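# Raise the block clear of the table over the disc

## Task

The arm feet sit on the tabletop in the scene frame, in metres, with the facing direction in degrees counter-clockwise from +x: arm1 at x=+0.62 y=+0.00 z=+0.72 facing +180; arm2 at x=-0.31 y=+0.54 z=+0.72 facing -60; arm3 at x=-0.31 y=-0.54 z=+0.72 facing +60. Get the block resting above the blue disc painted on the table, with the block's centre over the disc. At the finish, neither the block nor any of the three sticks may be in contact with the table, and every post must still stand close to its original spot. Any number of arms may help. The arrangement must hold up without a robot supporting it. When done, open the grippers and withdraw the arms.

## Robot and tools

ROBOTS. arm1, arm2 and arm3 are identical i2rt Big YAM arms. Each has six revolute joints, a two-finger gripper and a camera on the wrist. Their feet are at the positions given in the task, on a table whose top is near z=0.72 m. The hand reaches roughly 1.0 m from the joint1 axis. The joints move at different speeds, so the hand can take a wide, curved path between two postures. Plan for that near the posts, sticks and the other arms.

FRAMES. There is one shared scene frame. Its origin is on the floor and +z points up. 'hand' is the midpoint between the fingertips. The hand's z axis runs along the fingers, and the fingers open and close along its y axis. The cameras cam_high and cam_low are fixed in the room. arm1_cam_wrist, arm2_cam_wrist and arm3_cam_wrist ride on the hands. With joints 1 and 6 at 0 and the hand level and pointing forward, the wrist camera sits on top of the hand and looks toward the fingertips. Every image is 672x504 pixels. The calibration data is approximate, and wrist-camera poses also inherit errors in the joint readings.

execute_actions(actions, cameras). 'actions' is a list holding either zero or one action. An empty list only reports the state and images. The action is an object keyed by arm name. Each arm's value is {"joints": {...}}, and inside it each named joint gets an absolute target, not an offset. All named motions start together and may finish at different times. Joints you leave out, and arms you leave out, keep their previous targets and may still be pushing.
- joint1_rad, -2.879 to 2.879 rad, tolerance ±0.045: turns the arm about its foot. Positive is counter-clockwise seen from above. At 0 the arm extends the way its foot faces.
- joint2_rad, 0 to 3.141, ±0.14: shoulder. At 0 the upper arm points back and roughly level. Raising the value lifts it up and then forward.
- joint3_rad, 0 to 3.019, ±0.09: elbow. At 0 it is folded, and larger values open it.
- joint4_rad, -1.692 to 1.57, ±0.055: hand pitch. Positive tilts the fingers up.
- joint5_rad, -1.57 to 1.57, ±0.03: sideways hand swing. Positive goes to the arm's right.
- joint6_rad, -2.094 to 2.094, ±0.035: hand roll. Positive is clockwise viewed from behind the hand.
- gripper_m, 0 to 0.093 m: the fingertip gap. Each finger pad can squeeze with about 50 to 62 N, and some grippers manage less.
One action may run at most 15 s. Example: {"arm1": {"joints": {"gripper_m": 0.05}}, "arm2": {"joints": {"joint1_rad": 0.3}}}. 'cameras' is a list of names from arm1_cam_wrist, arm2_cam_wrist, arm3_cam_wrist, cam_high, cam_low or "all". If it is omitted, null or ["all"], you get every camera. [] gives no images. If there is an unknown key, an unknown camera or a value out of range, the whole call is rejected and nothing moves.

RESULTS. Each robot reports joint_positions and joint torques. The torques are raw drive outputs with offsets and noise, so they are not a clean contact signal. A 'pictures' line lists the cameras in the order their images appear. joint_status says how each commanded joint ended:
- 'off_target': the joint rested away from its target and may still push.
- 'contact_stop': it gave up the target and holds where it stopped.
- 'time_out': it holds, or keeps pushing toward a target near its current position.
- 'not_followed': the self- and arm-collision check blocked the arm's targets. This comes with a 'joint command not followed' line and usually a 'cause:'. The gripper part of the action still runs. Withheld targets may be retried on later actions.
- 'limit_stop_at_motor_heat': the joint was stopped by overheating. Resend the target.
on_its_own lists things the call did not command. There, 'held at' is the joint's held target, not its actual position. A joint still pushing after time_out is listed there. To stop it, send its reported position as the target. 'MOTOR HOT' warns from 85 °C. At 100 °C an 'OVER-TEMPERATURE FAULT' occurs and that arm goes limp and falls until it cools. Once any result reports a stop, later execute_actions, wait and finished_scene calls in the same reply are skipped.

wait(seconds): 0 to 10 s with no new command. It returns the same state and images as an empty action. zoom_image(camera, region): region is [x0, y0, x1, y1] in pixels of that camera's latest full image, with (0,0) at top-left, and at most 504x504. read_manual(section): only returns licence texts. finished_scene(scene): give the current scene's number. It cannot be undone, and the goal must already hold stably. A reply with no tool call ends everything.

CAUTIONS. Robots hold their last command while you think. Loose objects can occasionally get a brief outside push. The arms do not stop on contact and can push hard, and sustained pushing or holding heats the motors. Never squeeze two robots together. The collision check can act too late, and between arms it ignores fingers, gripper housings and wrist cameras. Do not knock anything out of the work area, because that ends the scene. Avoid drops, slips, slams and hard hits. A joint carrying a load may sink. A very small target change may not move a joint. Arms do not wait for each other.

Each tool is called after "Call:" as name(argument=value, ...), one argument or row to a line, values as JSON.

## Session

I'll start by looking at the current state of the scene.

Call:
execute_actions(
  actions=[],
)

Scene clock: 0.00 s.
Joint torques (N m, as the arm reports them, + toward a larger angle): no reading
arm1.joint_positions: joint1_rad=+0.456 joint2_rad=+0.533 joint3_rad=+1.440 joint4_rad=-1.348 joint5_rad=-0.016 joint6_rad=+0.172 gripper_m=+0.095
arm1.joint_status: not commanded
arm1.hand: x=+0.4495 y=-0.0737 z=+1.3065 quat_wxyz=(+0.166, +0.837, +0.106, -0.510) (m; scene frame)
arm2.joint_positions: joint1_rad=+0.344 joint2_rad=+0.640 joint3_rad=+1.397 joint4_rad=-1.490 joint5_rad=+0.090 joint6_rad=+0.148 gripper_m=+0.095
arm2.joint_status: not commanded
arm2.hand: x=-0.1461 y=+0.3923 z=+1.2973 quat_wxyz=(-0.380, -0.380, -0.830, +0.151) (m; scene frame)
arm3.joint_positions: joint1_rad=-0.190 joint2_rad=+0.644 joint3_rad=+1.328 joint4_rad=-1.175 joint5_rad=+0.242 joint6_rad=+0.036 gripper_m=+0.095
arm3.joint_status: not commanded
arm3.hand: x=-0.0883 y=-0.3671 z=+1.2772 quat_wxyz=(-0.500, +0.269, -0.814, -0.119) (m; scene frame)
pictures: arm1_cam_wrist, arm2_cam_wrist, arm3_cam_wrist, cam_high, cam_low
Images, in order (width x height): arm1_cam_wrist 672x504, arm2_cam_wrist 672x504, arm3_cam_wrist 672x504, cam_high 672x504, cam_low 672x504.

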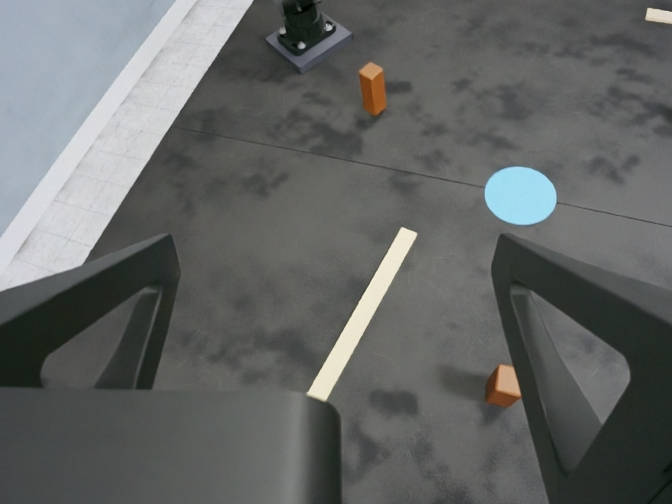

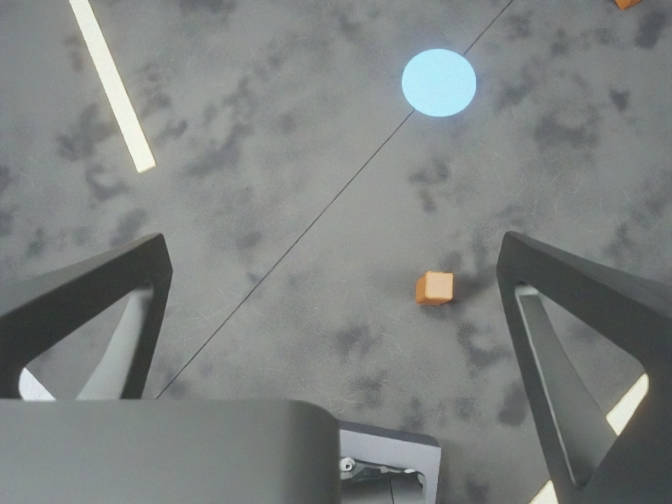

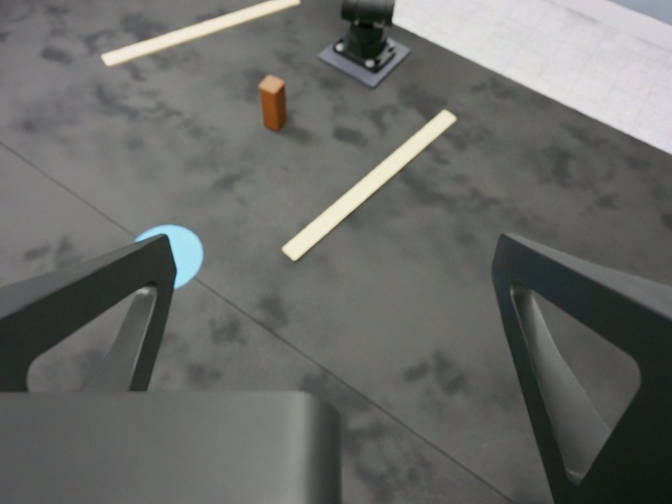

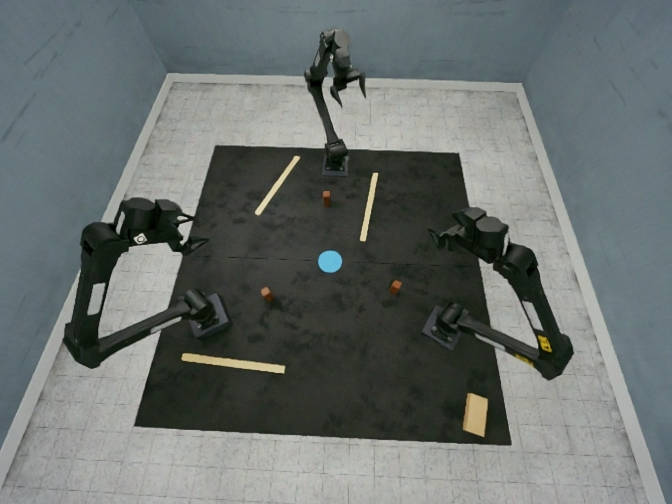

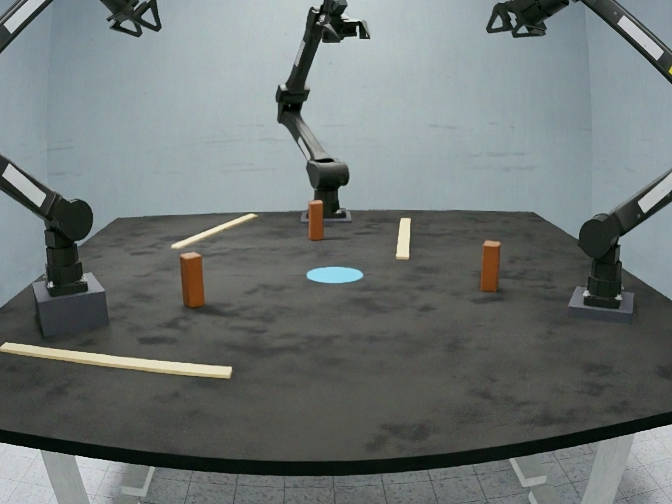

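Call:
zoom_image(
  camera="cam_high",
  region=[130, 130, 530, 450],
)

Call:
zoom_image(
  camera="cam_low",
  region=[0, 180, 340, 400],
)

Call:
zoom_image(
  camera="cam_low",
  region=[280, 180, 672, 400],
)

Region (130, 130, 530, 450) of cam_high's 672x504 image, scaled by 1.260, with more detail than that image has; it fills the top 403 rows of this view, and the rest is white.

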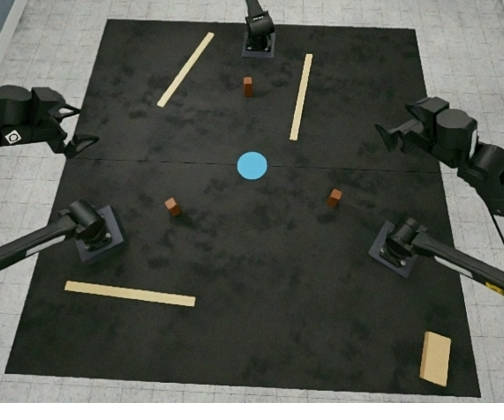

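Region (0, 180, 340, 400) of cam_low's 672x504 image, scaled by 1.482, with more detail than that image has; it fills the top 326 rows of this view, and the rest is white.

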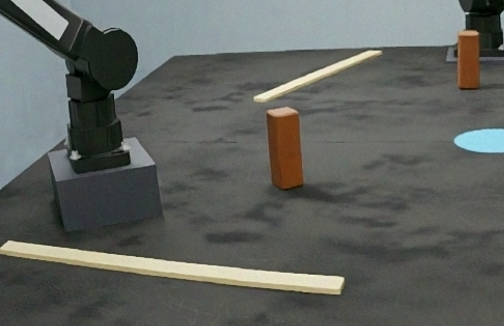

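Region (280, 180, 672, 400) of cam_low's 672x504 image, scaled by 1.286, with more detail than that image has; it fills the top 283 rows of this view, and the rest is white.

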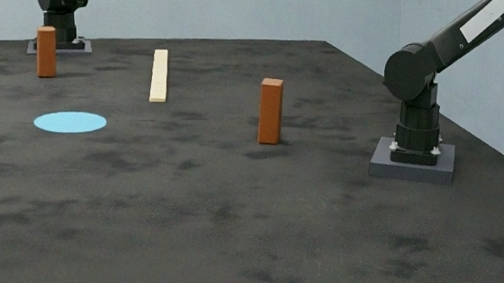

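Call:
zoom_image(
  camera="cam_high",
  region=[420, 370, 520, 450],
)

Call:
zoom_image(
  camera="cam_high",
  region=[240, 140, 420, 310],
)

Call:
zoom_image(
  camera="cam_high",
  region=[170, 280, 300, 390],
)

Region (420, 370, 520, 450) of cam_high's 672x504 image, scaled by 5.040, with more detail than that image has; it fills the top 403 rows of this view, and the rest is white.

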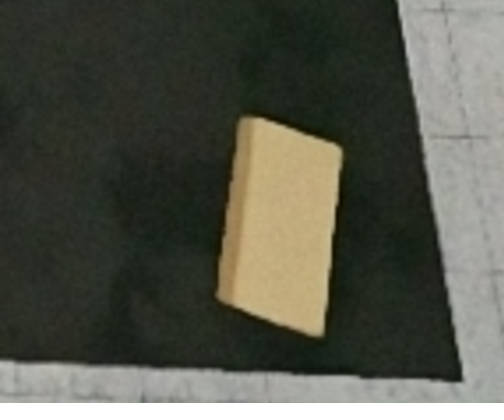

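Region (240, 140, 420, 310) of cam_high's 672x504 image, scaled by 2.800, with more detail than that image has.

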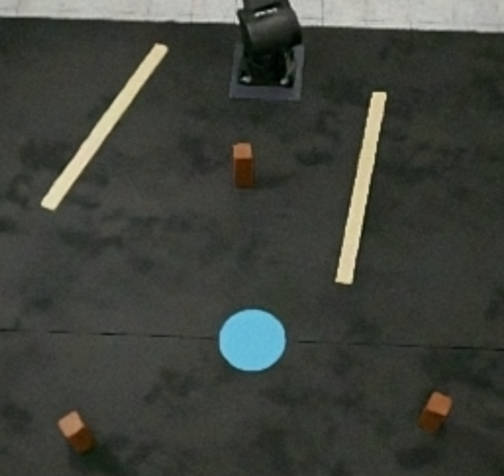

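Region (170, 280, 300, 390) of cam_high's 672x504 image, scaled by 3.877, with more detail than that image has; it fills the top 426 rows of this view, and the rest is white.

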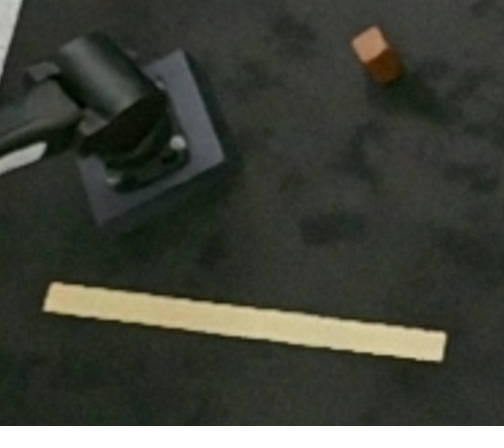

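Call:
execute_actions(
  actions=[
    {"arm1": {"joints": {"joint1_rad": -1.113, "joint2_rad": 1.232, "joint3_rad": 1.118, "joint4_rad": -1.457, "joint5_rad": 0.0, "joint6_rad": -0.736}}, "arm2": {"joints": {"joint1_rad": -1.627, "joint2_rad": 0.978, "joint3_rad": 0.781, "joint4_rad": -1.374, "joint5_rad": 0.0, "joint6_rad": -1.026}}, "arm3": {"joints": {"joint1_rad": -0.493, "joint2_rad": 2.216, "joint3_rad": 2.233, "joint4_rad": -1.588, "joint5_rad": 0.0, "joint6_rad": 0.679}}},
  ],
)

Scene clock: 22.87 s.
Joint torques (N m, as the arm reports them, + toward a larger angle): arm1=[-0.11 -8.85 10.81 -0.18 -0.04 -0.13] | arm2=[ 1.81 -5.31  8.71 -0.02 -0.15 -0.2 ] | arm3=[ -0.53 -23.16  11.26  -0.18  -0.05   0.14]
arm1.joint_positions: joint1_rad=-1.108 joint2_rad=+1.240 joint3_rad=+1.118 joint4_rad=-1.443 joint5_rad=-0.001 joint6_rad=-0.726 gripper_m=+0.095
arm1.joint_status: all done
arm1.hand: x=+0.4785 y=+0.3148 z=+0.9444 quat_wxyz=(+0.002, +0.978, -0.208, -0.001) (m; scene frame)
arm2.joint_positions: joint1_rad=-1.623 joint2_rad=+0.983 joint3_rad=+0.786 joint4_rad=-1.373 joint5_rad=+0.001 joint6_rad=-1.016 gripper_m=+0.095
arm2.joint_status: all done
arm2.hand: x=-0.5228 y=+0.4226 z=+0.9529 quat_wxyz=(-0.001, -0.727, -0.687, +0.006) (m; scene frame)
arm3.joint_positions: joint1_rad=-0.490 joint2_rad=+2.256 joint3_rad=+2.182 joint4_rad=-1.580 joint5_rad=+0.003 joint6_rad=+0.665 gripper_m=+0.095
arm3.joint_status: all done
arm3.hand: x=+0.2765 y=-0.2006 z=+0.8388 quat_wxyz=(+0.041, -0.071, -0.996, +0.026) (m; scene frame)
pictures: arm1_cam_wrist, arm2_cam_wrist, arm3_cam_wrist, cam_high, cam_low
camera_calibration (this result's frames):
arm1_cam_wrist: T_world_to_cam=[[0.415566, 0.909548, -0.00521473, -0.484921], [0.737403, -0.333547, 0.587352, -0.794425], [0.532486, -0.247929, -0.809314, 0.71029], [0, 0, 0, 1]] pos_world=[0.40911, 0.352183, 1.03893]
arm2_cam_wrist: T_world_to_cam=[[-0.998235, 0.0587446, 0.00868615, -0.553551], [0.0531227, 0.818017, 0.572735, -0.857165], [0.0265397, 0.572186, -0.819695, 0.676085], [0, 0, 0, 1]] pos_world=[-0.524982, 0.346848, 1.04992]
arm3_cam_wrist: T_world_to_cam=[[-0.155441, -0.985706, 0.0649722, -0.20468], [-0.755723, 0.161015, 0.634789, -0.288401], [-0.636177, 0.0495712, -0.769949, 0.956676], [0, 0, 0, 1]] pos_world=[0.358849, -0.202741, 0.932964]
Images, in order (width x height): arm1_cam_wrist 672x504, arm2_cam_wrist 672x504, arm3_cam_wrist 672x504, cam_high 672x504, cam_low 672x504.

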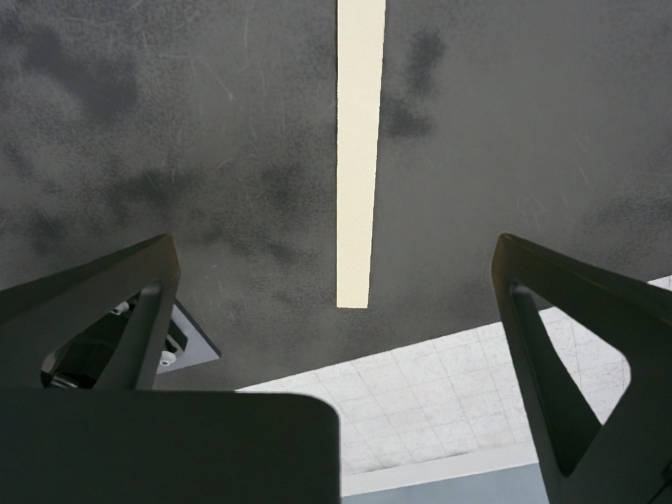

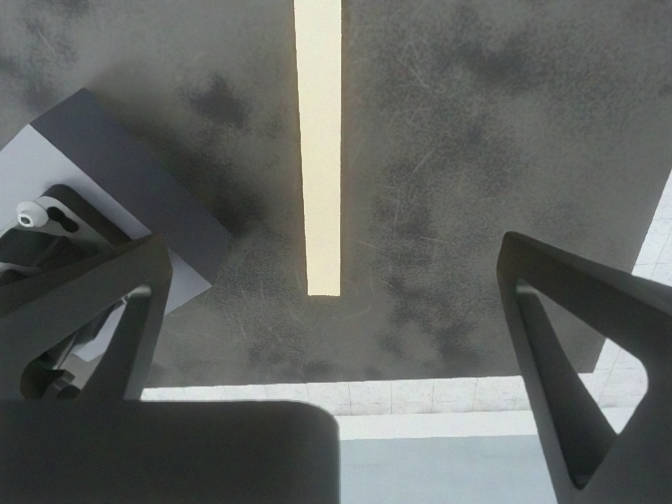

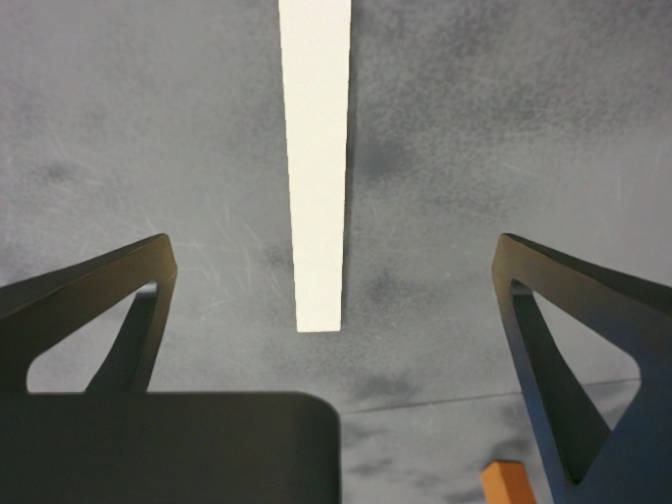

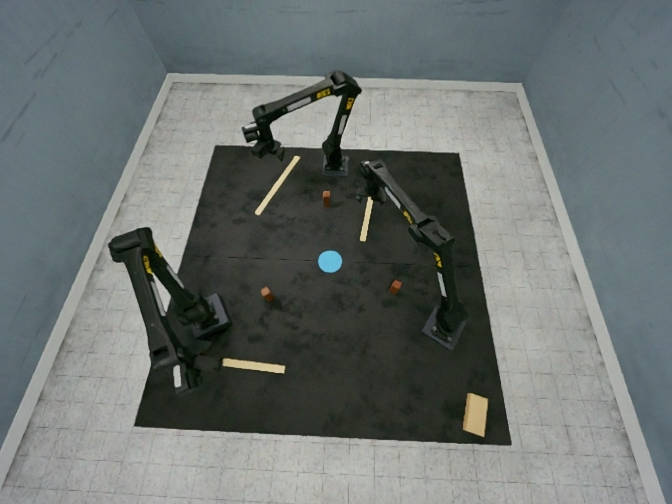

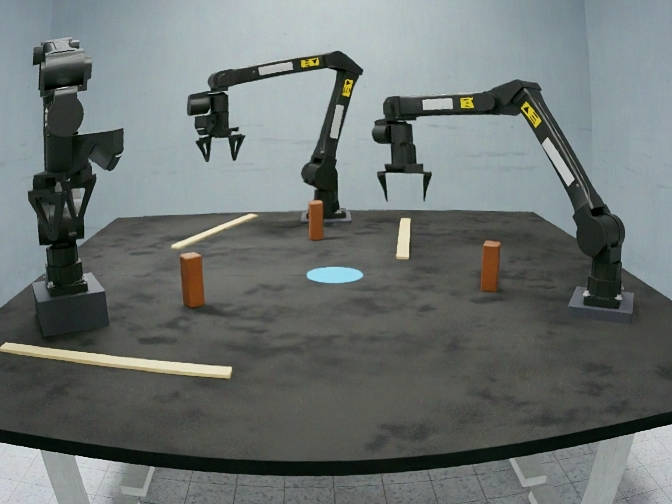

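Call:
zoom_image(
  camera="arm1_cam_wrist",
  region=[300, 260, 400, 330],
)

Call:
zoom_image(
  camera="arm2_cam_wrist",
  region=[270, 250, 370, 320],
)

Call:
zoom_image(
  camera="arm3_cam_wrist",
  region=[270, 280, 370, 350],
)

Region (300, 260, 400, 330) of arm1_cam_wrist's 672x504 image, scaled by 5.040, with more detail than that image has; it fills the top 353 rows of this view, and the rest is white.

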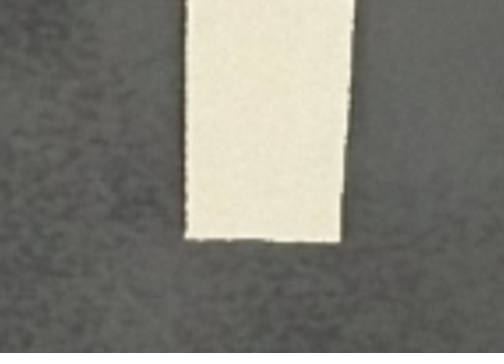

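Region (270, 250, 370, 320) of arm2_cam_wrist's 672x504 image, scaled by 5.040, with more detail than that image has; it fills the top 353 rows of this view, and the rest is white.

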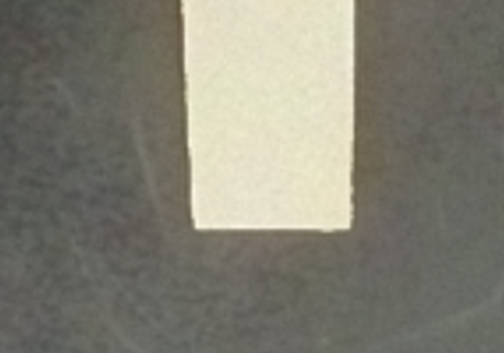

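Region (270, 280, 370, 350) of arm3_cam_wrist's 672x504 image, scaled by 5.040, with more detail than that image has; it fills the top 353 rows of this view, and the rest is white.

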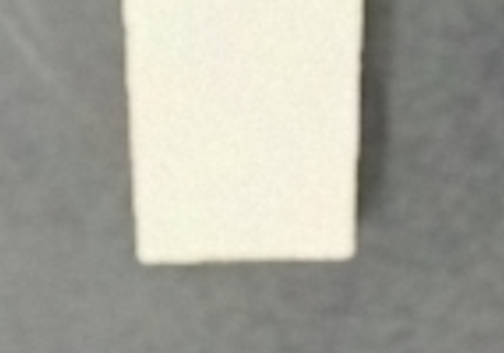

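Call:
execute_actions(
  actions=[
    {"arm1": {"joints": {"joint1_rad": -1.174, "joint2_rad": 1.439, "joint3_rad": 0.785, "joint4_rad": -0.895, "joint6_rad": -0.797}}, "arm2": {"joints": {"joint1_rad": -1.655, "joint2_rad": 1.295, "joint3_rad": 0.401, "joint4_rad": -0.677, "joint6_rad": -1.054}}, "arm3": {"joints": {"joint1_rad": -0.520, "joint2_rad": 2.264, "joint3_rad": 2.062, "joint4_rad": -1.305}}},
  ],
)

Scene clock: 33.53 s.
Joint torques (N m, as the arm reports them, + toward a larger angle): arm1=[-0.31 -9.4   8.66  0.92 -0.04 -0.12] | arm2=[ 2.33 -6.03  6.42  0.49 -0.17 -0.15] | arm3=[ -0.6  -20.3    7.93   0.82  -0.03   0.14]
arm1.joint_positions: joint1_rad=-1.168 joint2_rad=+1.442 joint3_rad=+0.783 joint4_rad=-0.909 joint5_rad=-0.001 joint6_rad=-0.787 gripper_m=+0.095
arm1.joint_status: all done
arm1.hand: x=+0.4975 y=+0.3206 z=+0.7609 quat_wxyz=(+0.004, +0.978, -0.207, +0.000) (m; scene frame)
arm2.joint_positions: joint1_rad=-1.649 joint2_rad=+1.300 joint3_rad=+0.393 joint4_rad=-0.690 joint5_rad=+0.001 joint6_rad=-1.045 gripper_m=+0.095
arm2.joint_status: all done
arm2.hand: x=-0.5019 y=+0.4392 z=+0.7569 quat_wxyz=(-0.004, -0.725, -0.688, -0.007) (m; scene frame)
arm3.joint_positions: joint1_rad=-0.520 joint2_rad=+2.262 joint3_rad=+2.056 joint4_rad=-1.316 joint5_rad=+0.002 joint6_rad=+0.665 gripper_m=+0.095
arm3.joint_status: all done
arm3.hand: x=+0.3090 y=-0.2056 z=+0.7858 quat_wxyz=(-0.013, -0.086, -0.996, -0.010) (m; scene frame)
pictures: arm1_cam_wrist, arm2_cam_wrist, arm3_cam_wrist, cam_high, cam_low
camera_calibration (this result's frames):
arm1_cam_wrist: T_world_to_cam=[[0.414175, 0.910165, -0.00759119, -0.496794], [0.73695, -0.330435, 0.589676, -0.701206], [0.534194, -0.249824, -0.807604, 0.551508], [0, 0, 0, 1]] pos_world=[0.427901, 0.358241, 0.855113]
arm2_cam_wrist: T_world_to_cam=[[-0.99835, 0.0555994, -0.0143434, -0.513172], [0.0367858, 0.811119, 0.583724, -0.773048], [0.0440889, 0.582233, -0.811826, 0.503758], [0, 0, 0, 1]] pos_world=[-0.506099, 0.362261, 0.852849]
arm3_cam_wrist: T_world_to_cam=[[-0.188534, -0.981911, -0.0175035, -0.125243], [-0.819173, 0.147406, 0.55428, -0.149336], [-0.541674, 0.118839, -0.832146, 0.970673], [0, 0, 0, 1]] pos_world=[0.379843, -0.216318, 0.888323]
Images, in order (width x height): arm1_cam_wrist 672x504, arm2_cam_wrist 672x504, arm3_cam_wrist 672x504, cam_high 672x504, cam_low 672x504.

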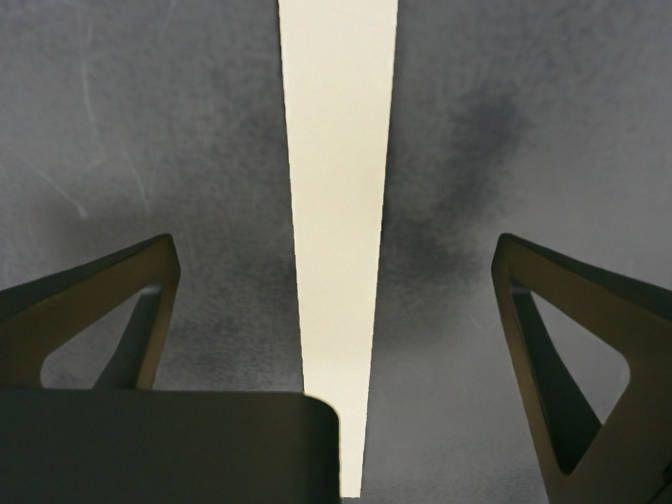

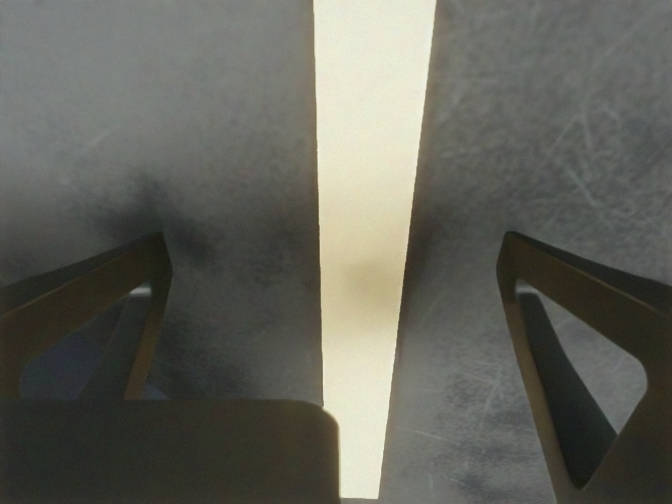

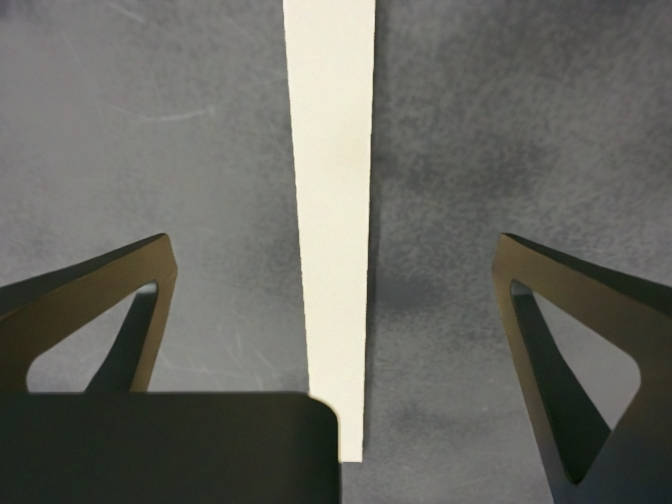

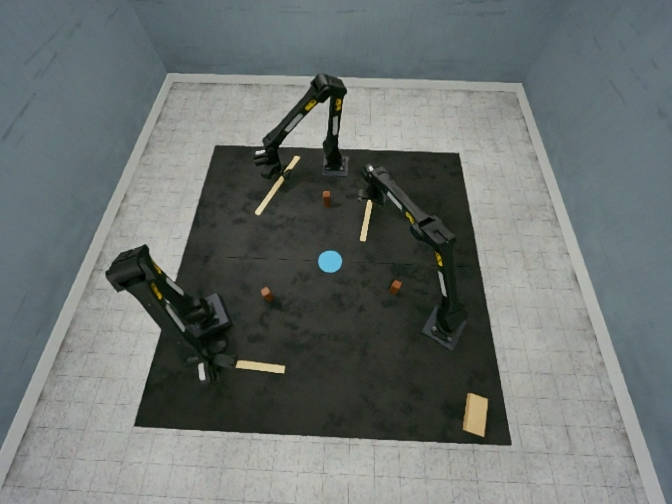

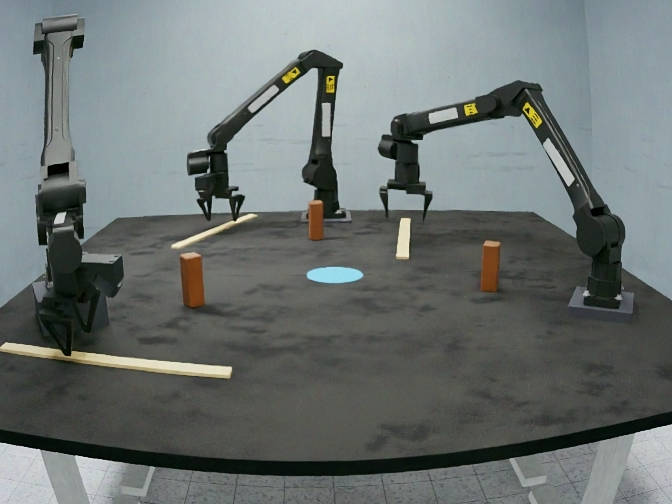

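Call:
execute_actions(
  actions=[
    {"arm1": {"joints": {"joint2_rad": 1.502, "joint3_rad": 0.751, "joint4_rad": -0.799}}, "arm2": {"joints": {"joint1_rad": -1.612, "joint2_rad": 1.427, "joint4_rad": -0.530, "joint6_rad": -1.004}}, "arm3": {"joints": {"joint2_rad": 2.325, "joint3_rad": 2.043, "joint4_rad": -1.245}}},
  ],
)

Scene clock: 37.67 s.
Joint torques (N m, as the arm reports them, + toward a larger angle): arm1=[-0.35 -8.63  7.04  0.97 -0.04 -0.12] | arm2=[ 2.4  -6.12  5.49  0.55 -0.15  0.07] | arm3=[ -0.38 -20.61   7.49   0.79  -0.02   0.16]
arm1.joint_positions: joint1_rad=-1.168 joint2_rad=+1.490 joint3_rad=+0.761 joint4_rad=-0.814 joint5_rad=-0.001 joint6_rad=-0.787 gripper_m=+0.095
arm1.joint_status: all done
arm1.hand: x=+0.4947 y=+0.3275 z=+0.7391 quat_wxyz=(-0.007, +0.978, -0.207, -0.007) (m; scene frame)
arm2.joint_positions: joint1_rad=-1.618 joint2_rad=+1.418 joint3_rad=+0.394 joint4_rad=-0.543 joint5_rad=+0.001 joint6_rad=-1.013 gripper_m=+0.095
arm2.joint_status: all done
arm2.hand: x=-0.5126 y=+0.4256 z=+0.7330 quat_wxyz=(+0.000, -0.726, -0.688, +0.007) (m; scene frame)
arm3.joint_positions: joint1_rad=-0.520 joint2_rad=+2.314 joint3_rad=+2.041 joint4_rad=-1.256 joint5_rad=+0.002 joint6_rad=+0.665 gripper_m=+0.095
arm3.joint_status: all done
arm3.hand: x=+0.3124 y=-0.2035 z=+0.7452 quat_wxyz=(-0.010, -0.086, -0.996, -0.008) (m; scene frame)
pictures: arm1_cam_wrist, arm2_cam_wrist, arm3_cam_wrist, cam_high, cam_low
camera_calibration (this result's frames):
arm1_cam_wrist: T_world_to_cam=[[0.414265, 0.910094, 0.0106086, -0.515603], [0.742327, -0.344598, 0.574632, -0.670957], [0.526625, -0.230175, -0.818343, 0.542339], [0, 0, 0, 1]] pos_world=[0.426057, 0.36287, 0.834843]
arm2_cam_wrist: T_world_to_cam=[[-0.99836, 0.0561068, 0.0113781, -0.542577], [0.0525191, 0.818503, 0.572096, -0.734245], [0.0227855, 0.571755, -0.820108, 0.492381], [0, 0, 0, 1]] pos_world=[-0.514344, 0.349903, 0.830038]
arm3_cam_wrist: T_world_to_cam=[[-0.188593, -0.98197, -0.0129308, -0.126668], [-0.815625, 0.149285, 0.55899, -0.128561], [-0.546981, 0.115968, -0.829073, 0.937259], [0, 0, 0, 1]] pos_world=[0.383917, -0.213884, 0.847283]
Images, in order (width x height): arm1_cam_wrist 672x504, arm2_cam_wrist 672x504, arm3_cam_wrist 672x504, cam_high 672x504, cam_low 672x504.

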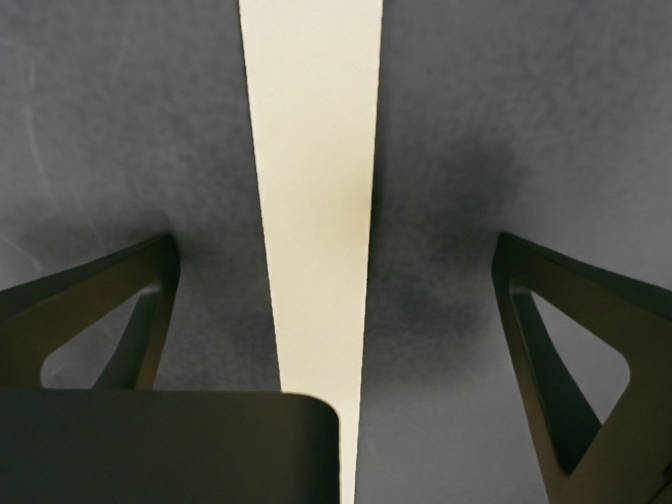

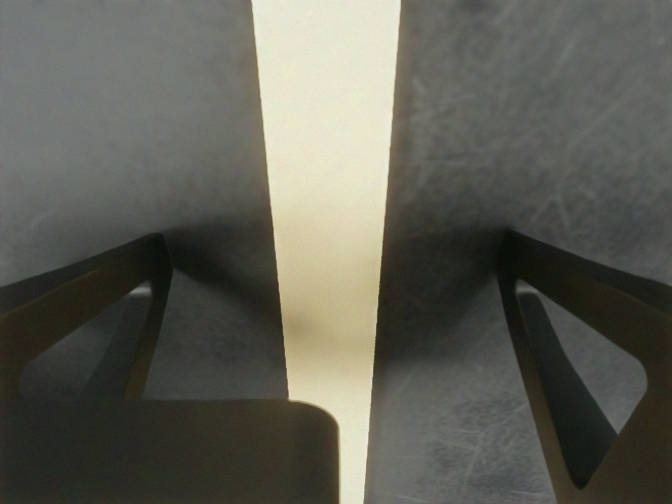

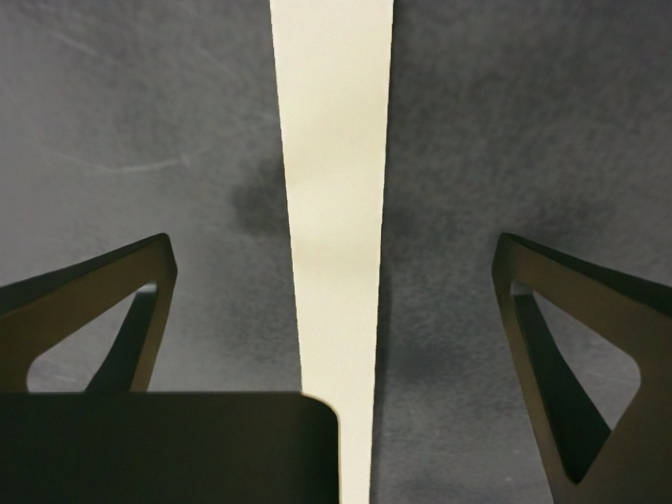

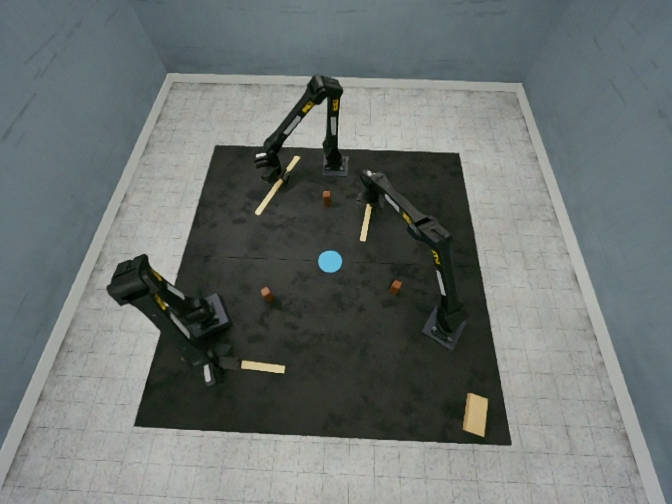

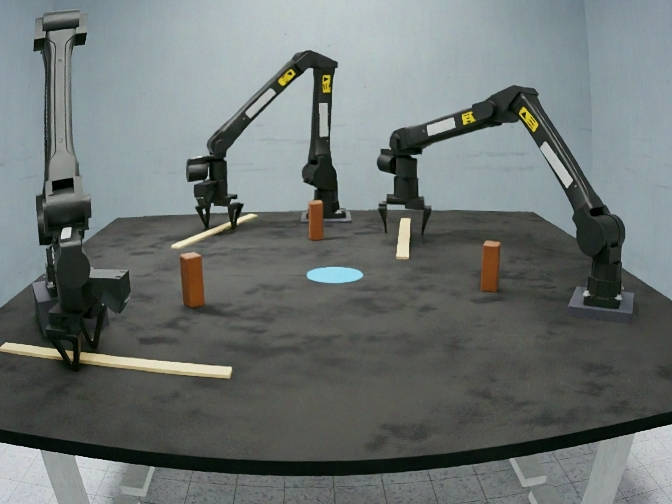

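Call:
execute_actions(
  actions=[],
  cameras=[],
)

Call:
zoom_image(
  camera="cam_low",
  region=[20, 300, 140, 390],
)

Scene clock: 37.83 s.
Joint torques (N m, as the arm reports them, + toward a larger angle): arm1=[-0.22 -8.67  7.04  0.96 -0.04 -0.12] | arm2=[ 2.23 -5.89  5.55  0.54 -0.14  0.03] | arm3=[ -0.3  -20.05   7.53   0.74  -0.03   0.13]
arm1.joint_positions: joint1_rad=-1.168 joint2_rad=+1.490 joint3_rad=+0.761 joint4_rad=-0.814 joint5_rad=-0.001 joint6_rad=-0.787 gripper_m=+0.095
arm1.joint_status: all done
arm1.hand: x=+0.4947 y=+0.3275 z=+0.7391 quat_wxyz=(-0.007, +0.978, -0.207, -0.007) (m; scene frame)
arm2.joint_positions: joint1_rad=-1.618 joint2_rad=+1.418 joint3_rad=+0.394 joint4_rad=-0.543 joint5_rad=+0.001 joint6_rad=-1.013 gripper_m=+0.095
arm2.joint_status: all done
arm2.hand: x=-0.5126 y=+0.4256 z=+0.7330 quat_wxyz=(+0.000, -0.726, -0.688, +0.007) (m; scene frame)
arm3.joint_positions: joint1_rad=-0.520 joint2_rad=+2.314 joint3_rad=+2.041 joint4_rad=-1.256 joint5_rad=+0.002 joint6_rad=+0.665 gripper_m=+0.095
arm3.joint_status: all done
arm3.hand: x=+0.3124 y=-0.2035 z=+0.7452 quat_wxyz=(-0.010, -0.086, -0.996, -0.008) (m; scene frame)
pictures: none
No camera images: the call's "cameras" was empty. Leave "cameras" out to get every camera's image.

Region (20, 300, 140, 390) of cam_low's 672x504 image, scaled by 4.200, with more detail than that image has; it fills the top 378 rows of this view, and the rest is white.

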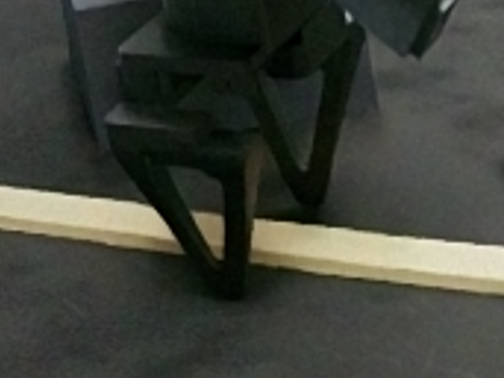

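Call:
execute_actions(
  actions=[
    {"arm1": {"joints": {"joint2_rad": 1.516, "joint3_rad": 0.739}}, "arm2": {"joints": {"joint2_rad": 1.457, "joint4_rad": -0.515}}, "arm3": {"joints": {"joint2_rad": 2.353}}},
  ],
)

Scene clock: 39.70 s.
Joint torques (N m, as the arm reports them, + toward a larger angle): arm1=[-0.23 -7.72  6.18  0.86 -0.05 -0.11] | arm2=[ 2.19 -3.87  5.52  0.67 -0.2   0.06] | arm3=[ -0.68 -19.66   7.41   0.81  -0.02   0.13]
arm1.joint_positions: joint1_rad=-1.168 joint2_rad=+1.490 joint3_rad=+0.757 joint4_rad=-0.811 joint5_rad=-0.001 joint6_rad=-0.788 gripper_m=+0.095
arm1.joint_status: all done
arm1.hand: x=+0.4953 y=+0.3263 z=+0.7380 quat_wxyz=(-0.007, +0.978, -0.207, -0.007) (m; scene frame)
arm2.joint_positions: joint1_rad=-1.618 joint2_rad=+1.423 joint3_rad=+0.394 joint4_rad=-0.530 joint5_rad=+0.003 joint6_rad=-1.010 gripper_m=+0.095
arm2.joint_status: all done
arm2.hand: x=-0.5148 y=+0.4247 z=+0.7320 quat_wxyz=(+0.002, -0.727, -0.687, +0.010) (m; scene frame)
arm3.joint_positions: joint1_rad=-0.520 joint2_rad=+2.332 joint3_rad=+2.041 joint4_rad=-1.256 joint5_rad=+0.002 joint6_rad=+0.665 gripper_m=+0.095
arm3.joint_status: all done
arm3.hand: x=+0.3103 y=-0.2045 z=+0.7330 quat_wxyz=(-0.003, -0.086, -0.996, -0.003) (m; scene frame)
pictures: arm1_cam_wrist, arm2_cam_wrist, arm3_cam_wrist, cam_high, cam_low
camera_calibration (this result's frames):
arm1_cam_wrist: T_world_to_cam=[[0.413216, 0.91058, 0.00982823, -0.513748], [0.74219, -0.343016, 0.575755, -0.672443], [0.527642, -0.230617, -0.817563, 0.539945], [0, 0, 0, 1]] pos_world=[0.426472, 0.36167, 0.83365]
arm2_cam_wrist: T_world_to_cam=[[-0.998024, 0.0600122, 0.0186015, -0.55144], [0.0599053, 0.819658, 0.569713, -0.72777], [0.0189429, 0.569701, -0.821633, 0.492131], [0, 0, 0, 1]] pos_world=[-0.516076, 0.349248, 0.829228]
arm3_cam_wrist: T_world_to_cam=[[-0.188615, -0.98205, -0.00161776, -0.136576], [-0.80672, 0.154001, 0.570515, -0.133553], [-0.560025, 0.108913, -0.821286, 0.922994], [0, 0, 0, 1]] pos_world=[0.383399, -0.214083, 0.834015]
Images, in order (width x height): arm1_cam_wrist 672x504, arm2_cam_wrist 672x504, arm3_cam_wrist 672x504, cam_high 672x504, cam_low 672x504.

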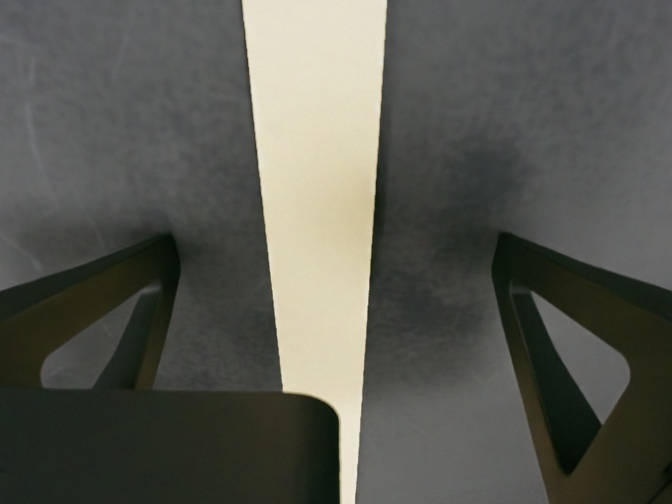

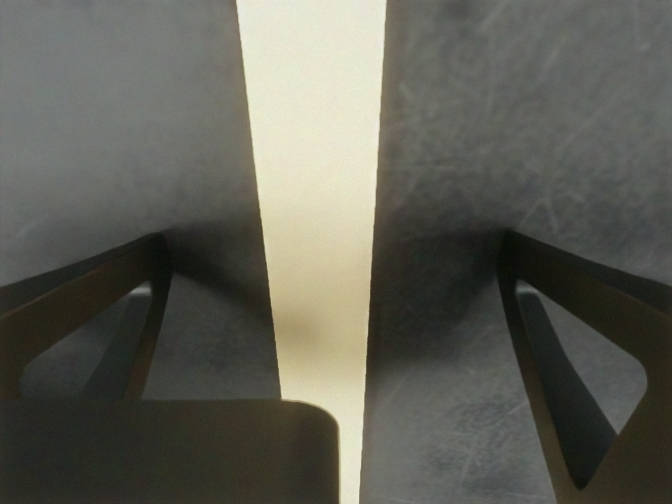

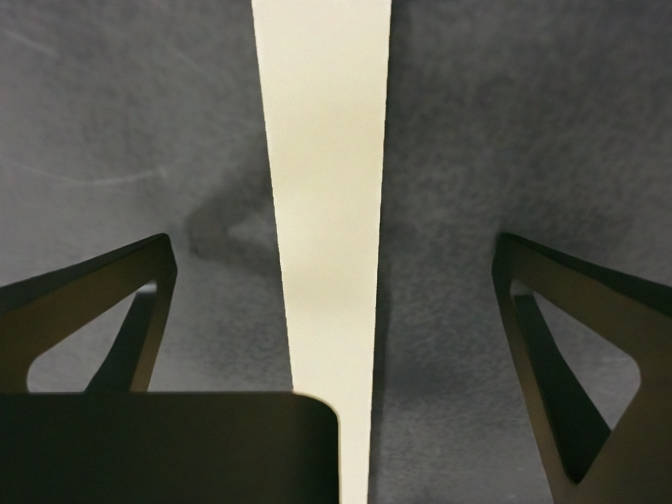

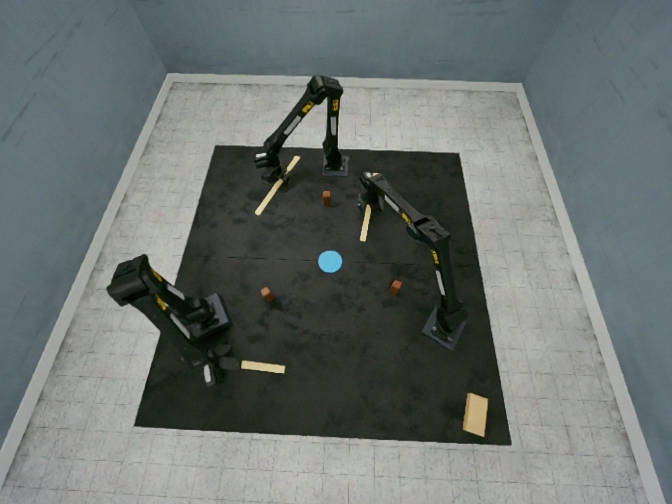

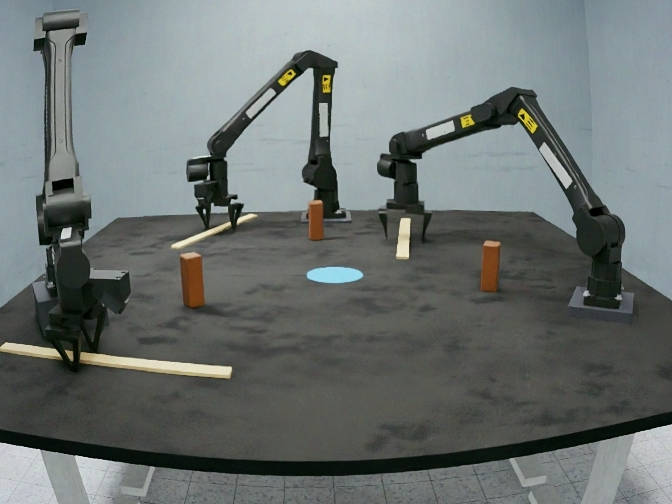

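Call:
zoom_image(
  camera="arm1_cam_wrist",
  region=[100, 150, 600, 400],
)

Call:
zoom_image(
  camera="cam_low",
  region=[160, 180, 280, 260],
)

Call:
zoom_image(
  camera="cam_low",
  region=[360, 190, 460, 270],
)

Call:
zoom_image(
  camera="cam_low",
  region=[40, 330, 120, 385],
)

Region (100, 150, 600, 400) of arm1_cam_wrist's 672x504 image, scaled by 1.008, with more detail than that image has.

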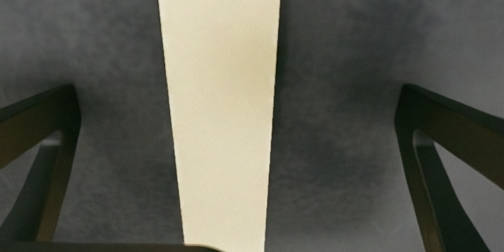

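Region (160, 180, 280, 260) of cam_low's 672x504 image, scaled by 4.200, with more detail than that image has.

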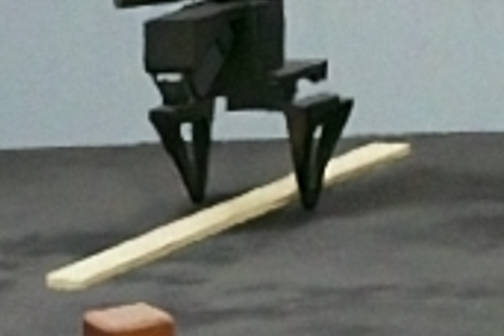

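Region (360, 190, 460, 270) of cam_low's 672x504 image, scaled by 5.040, with more detail than that image has; it fills the top 403 rows of this view, and the rest is white.

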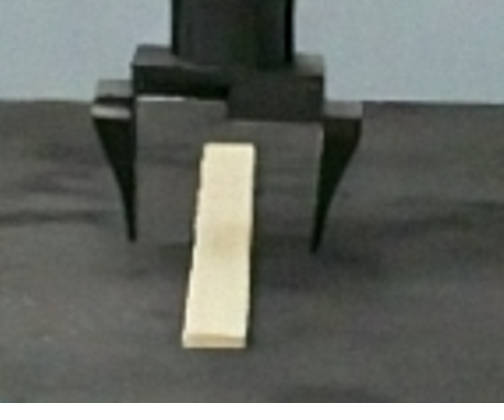

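Region (40, 330, 120, 385) of cam_low's 672x504 image, scaled by 6.300, with more detail than that image has; it fills the top 346 rows of this view, and the rest is white.

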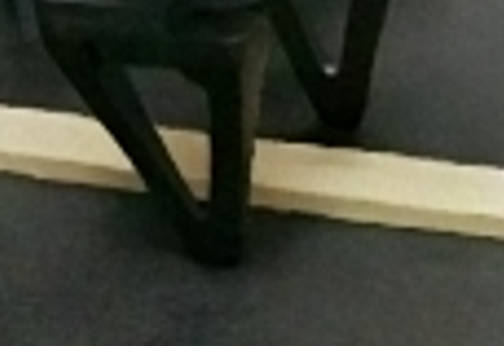

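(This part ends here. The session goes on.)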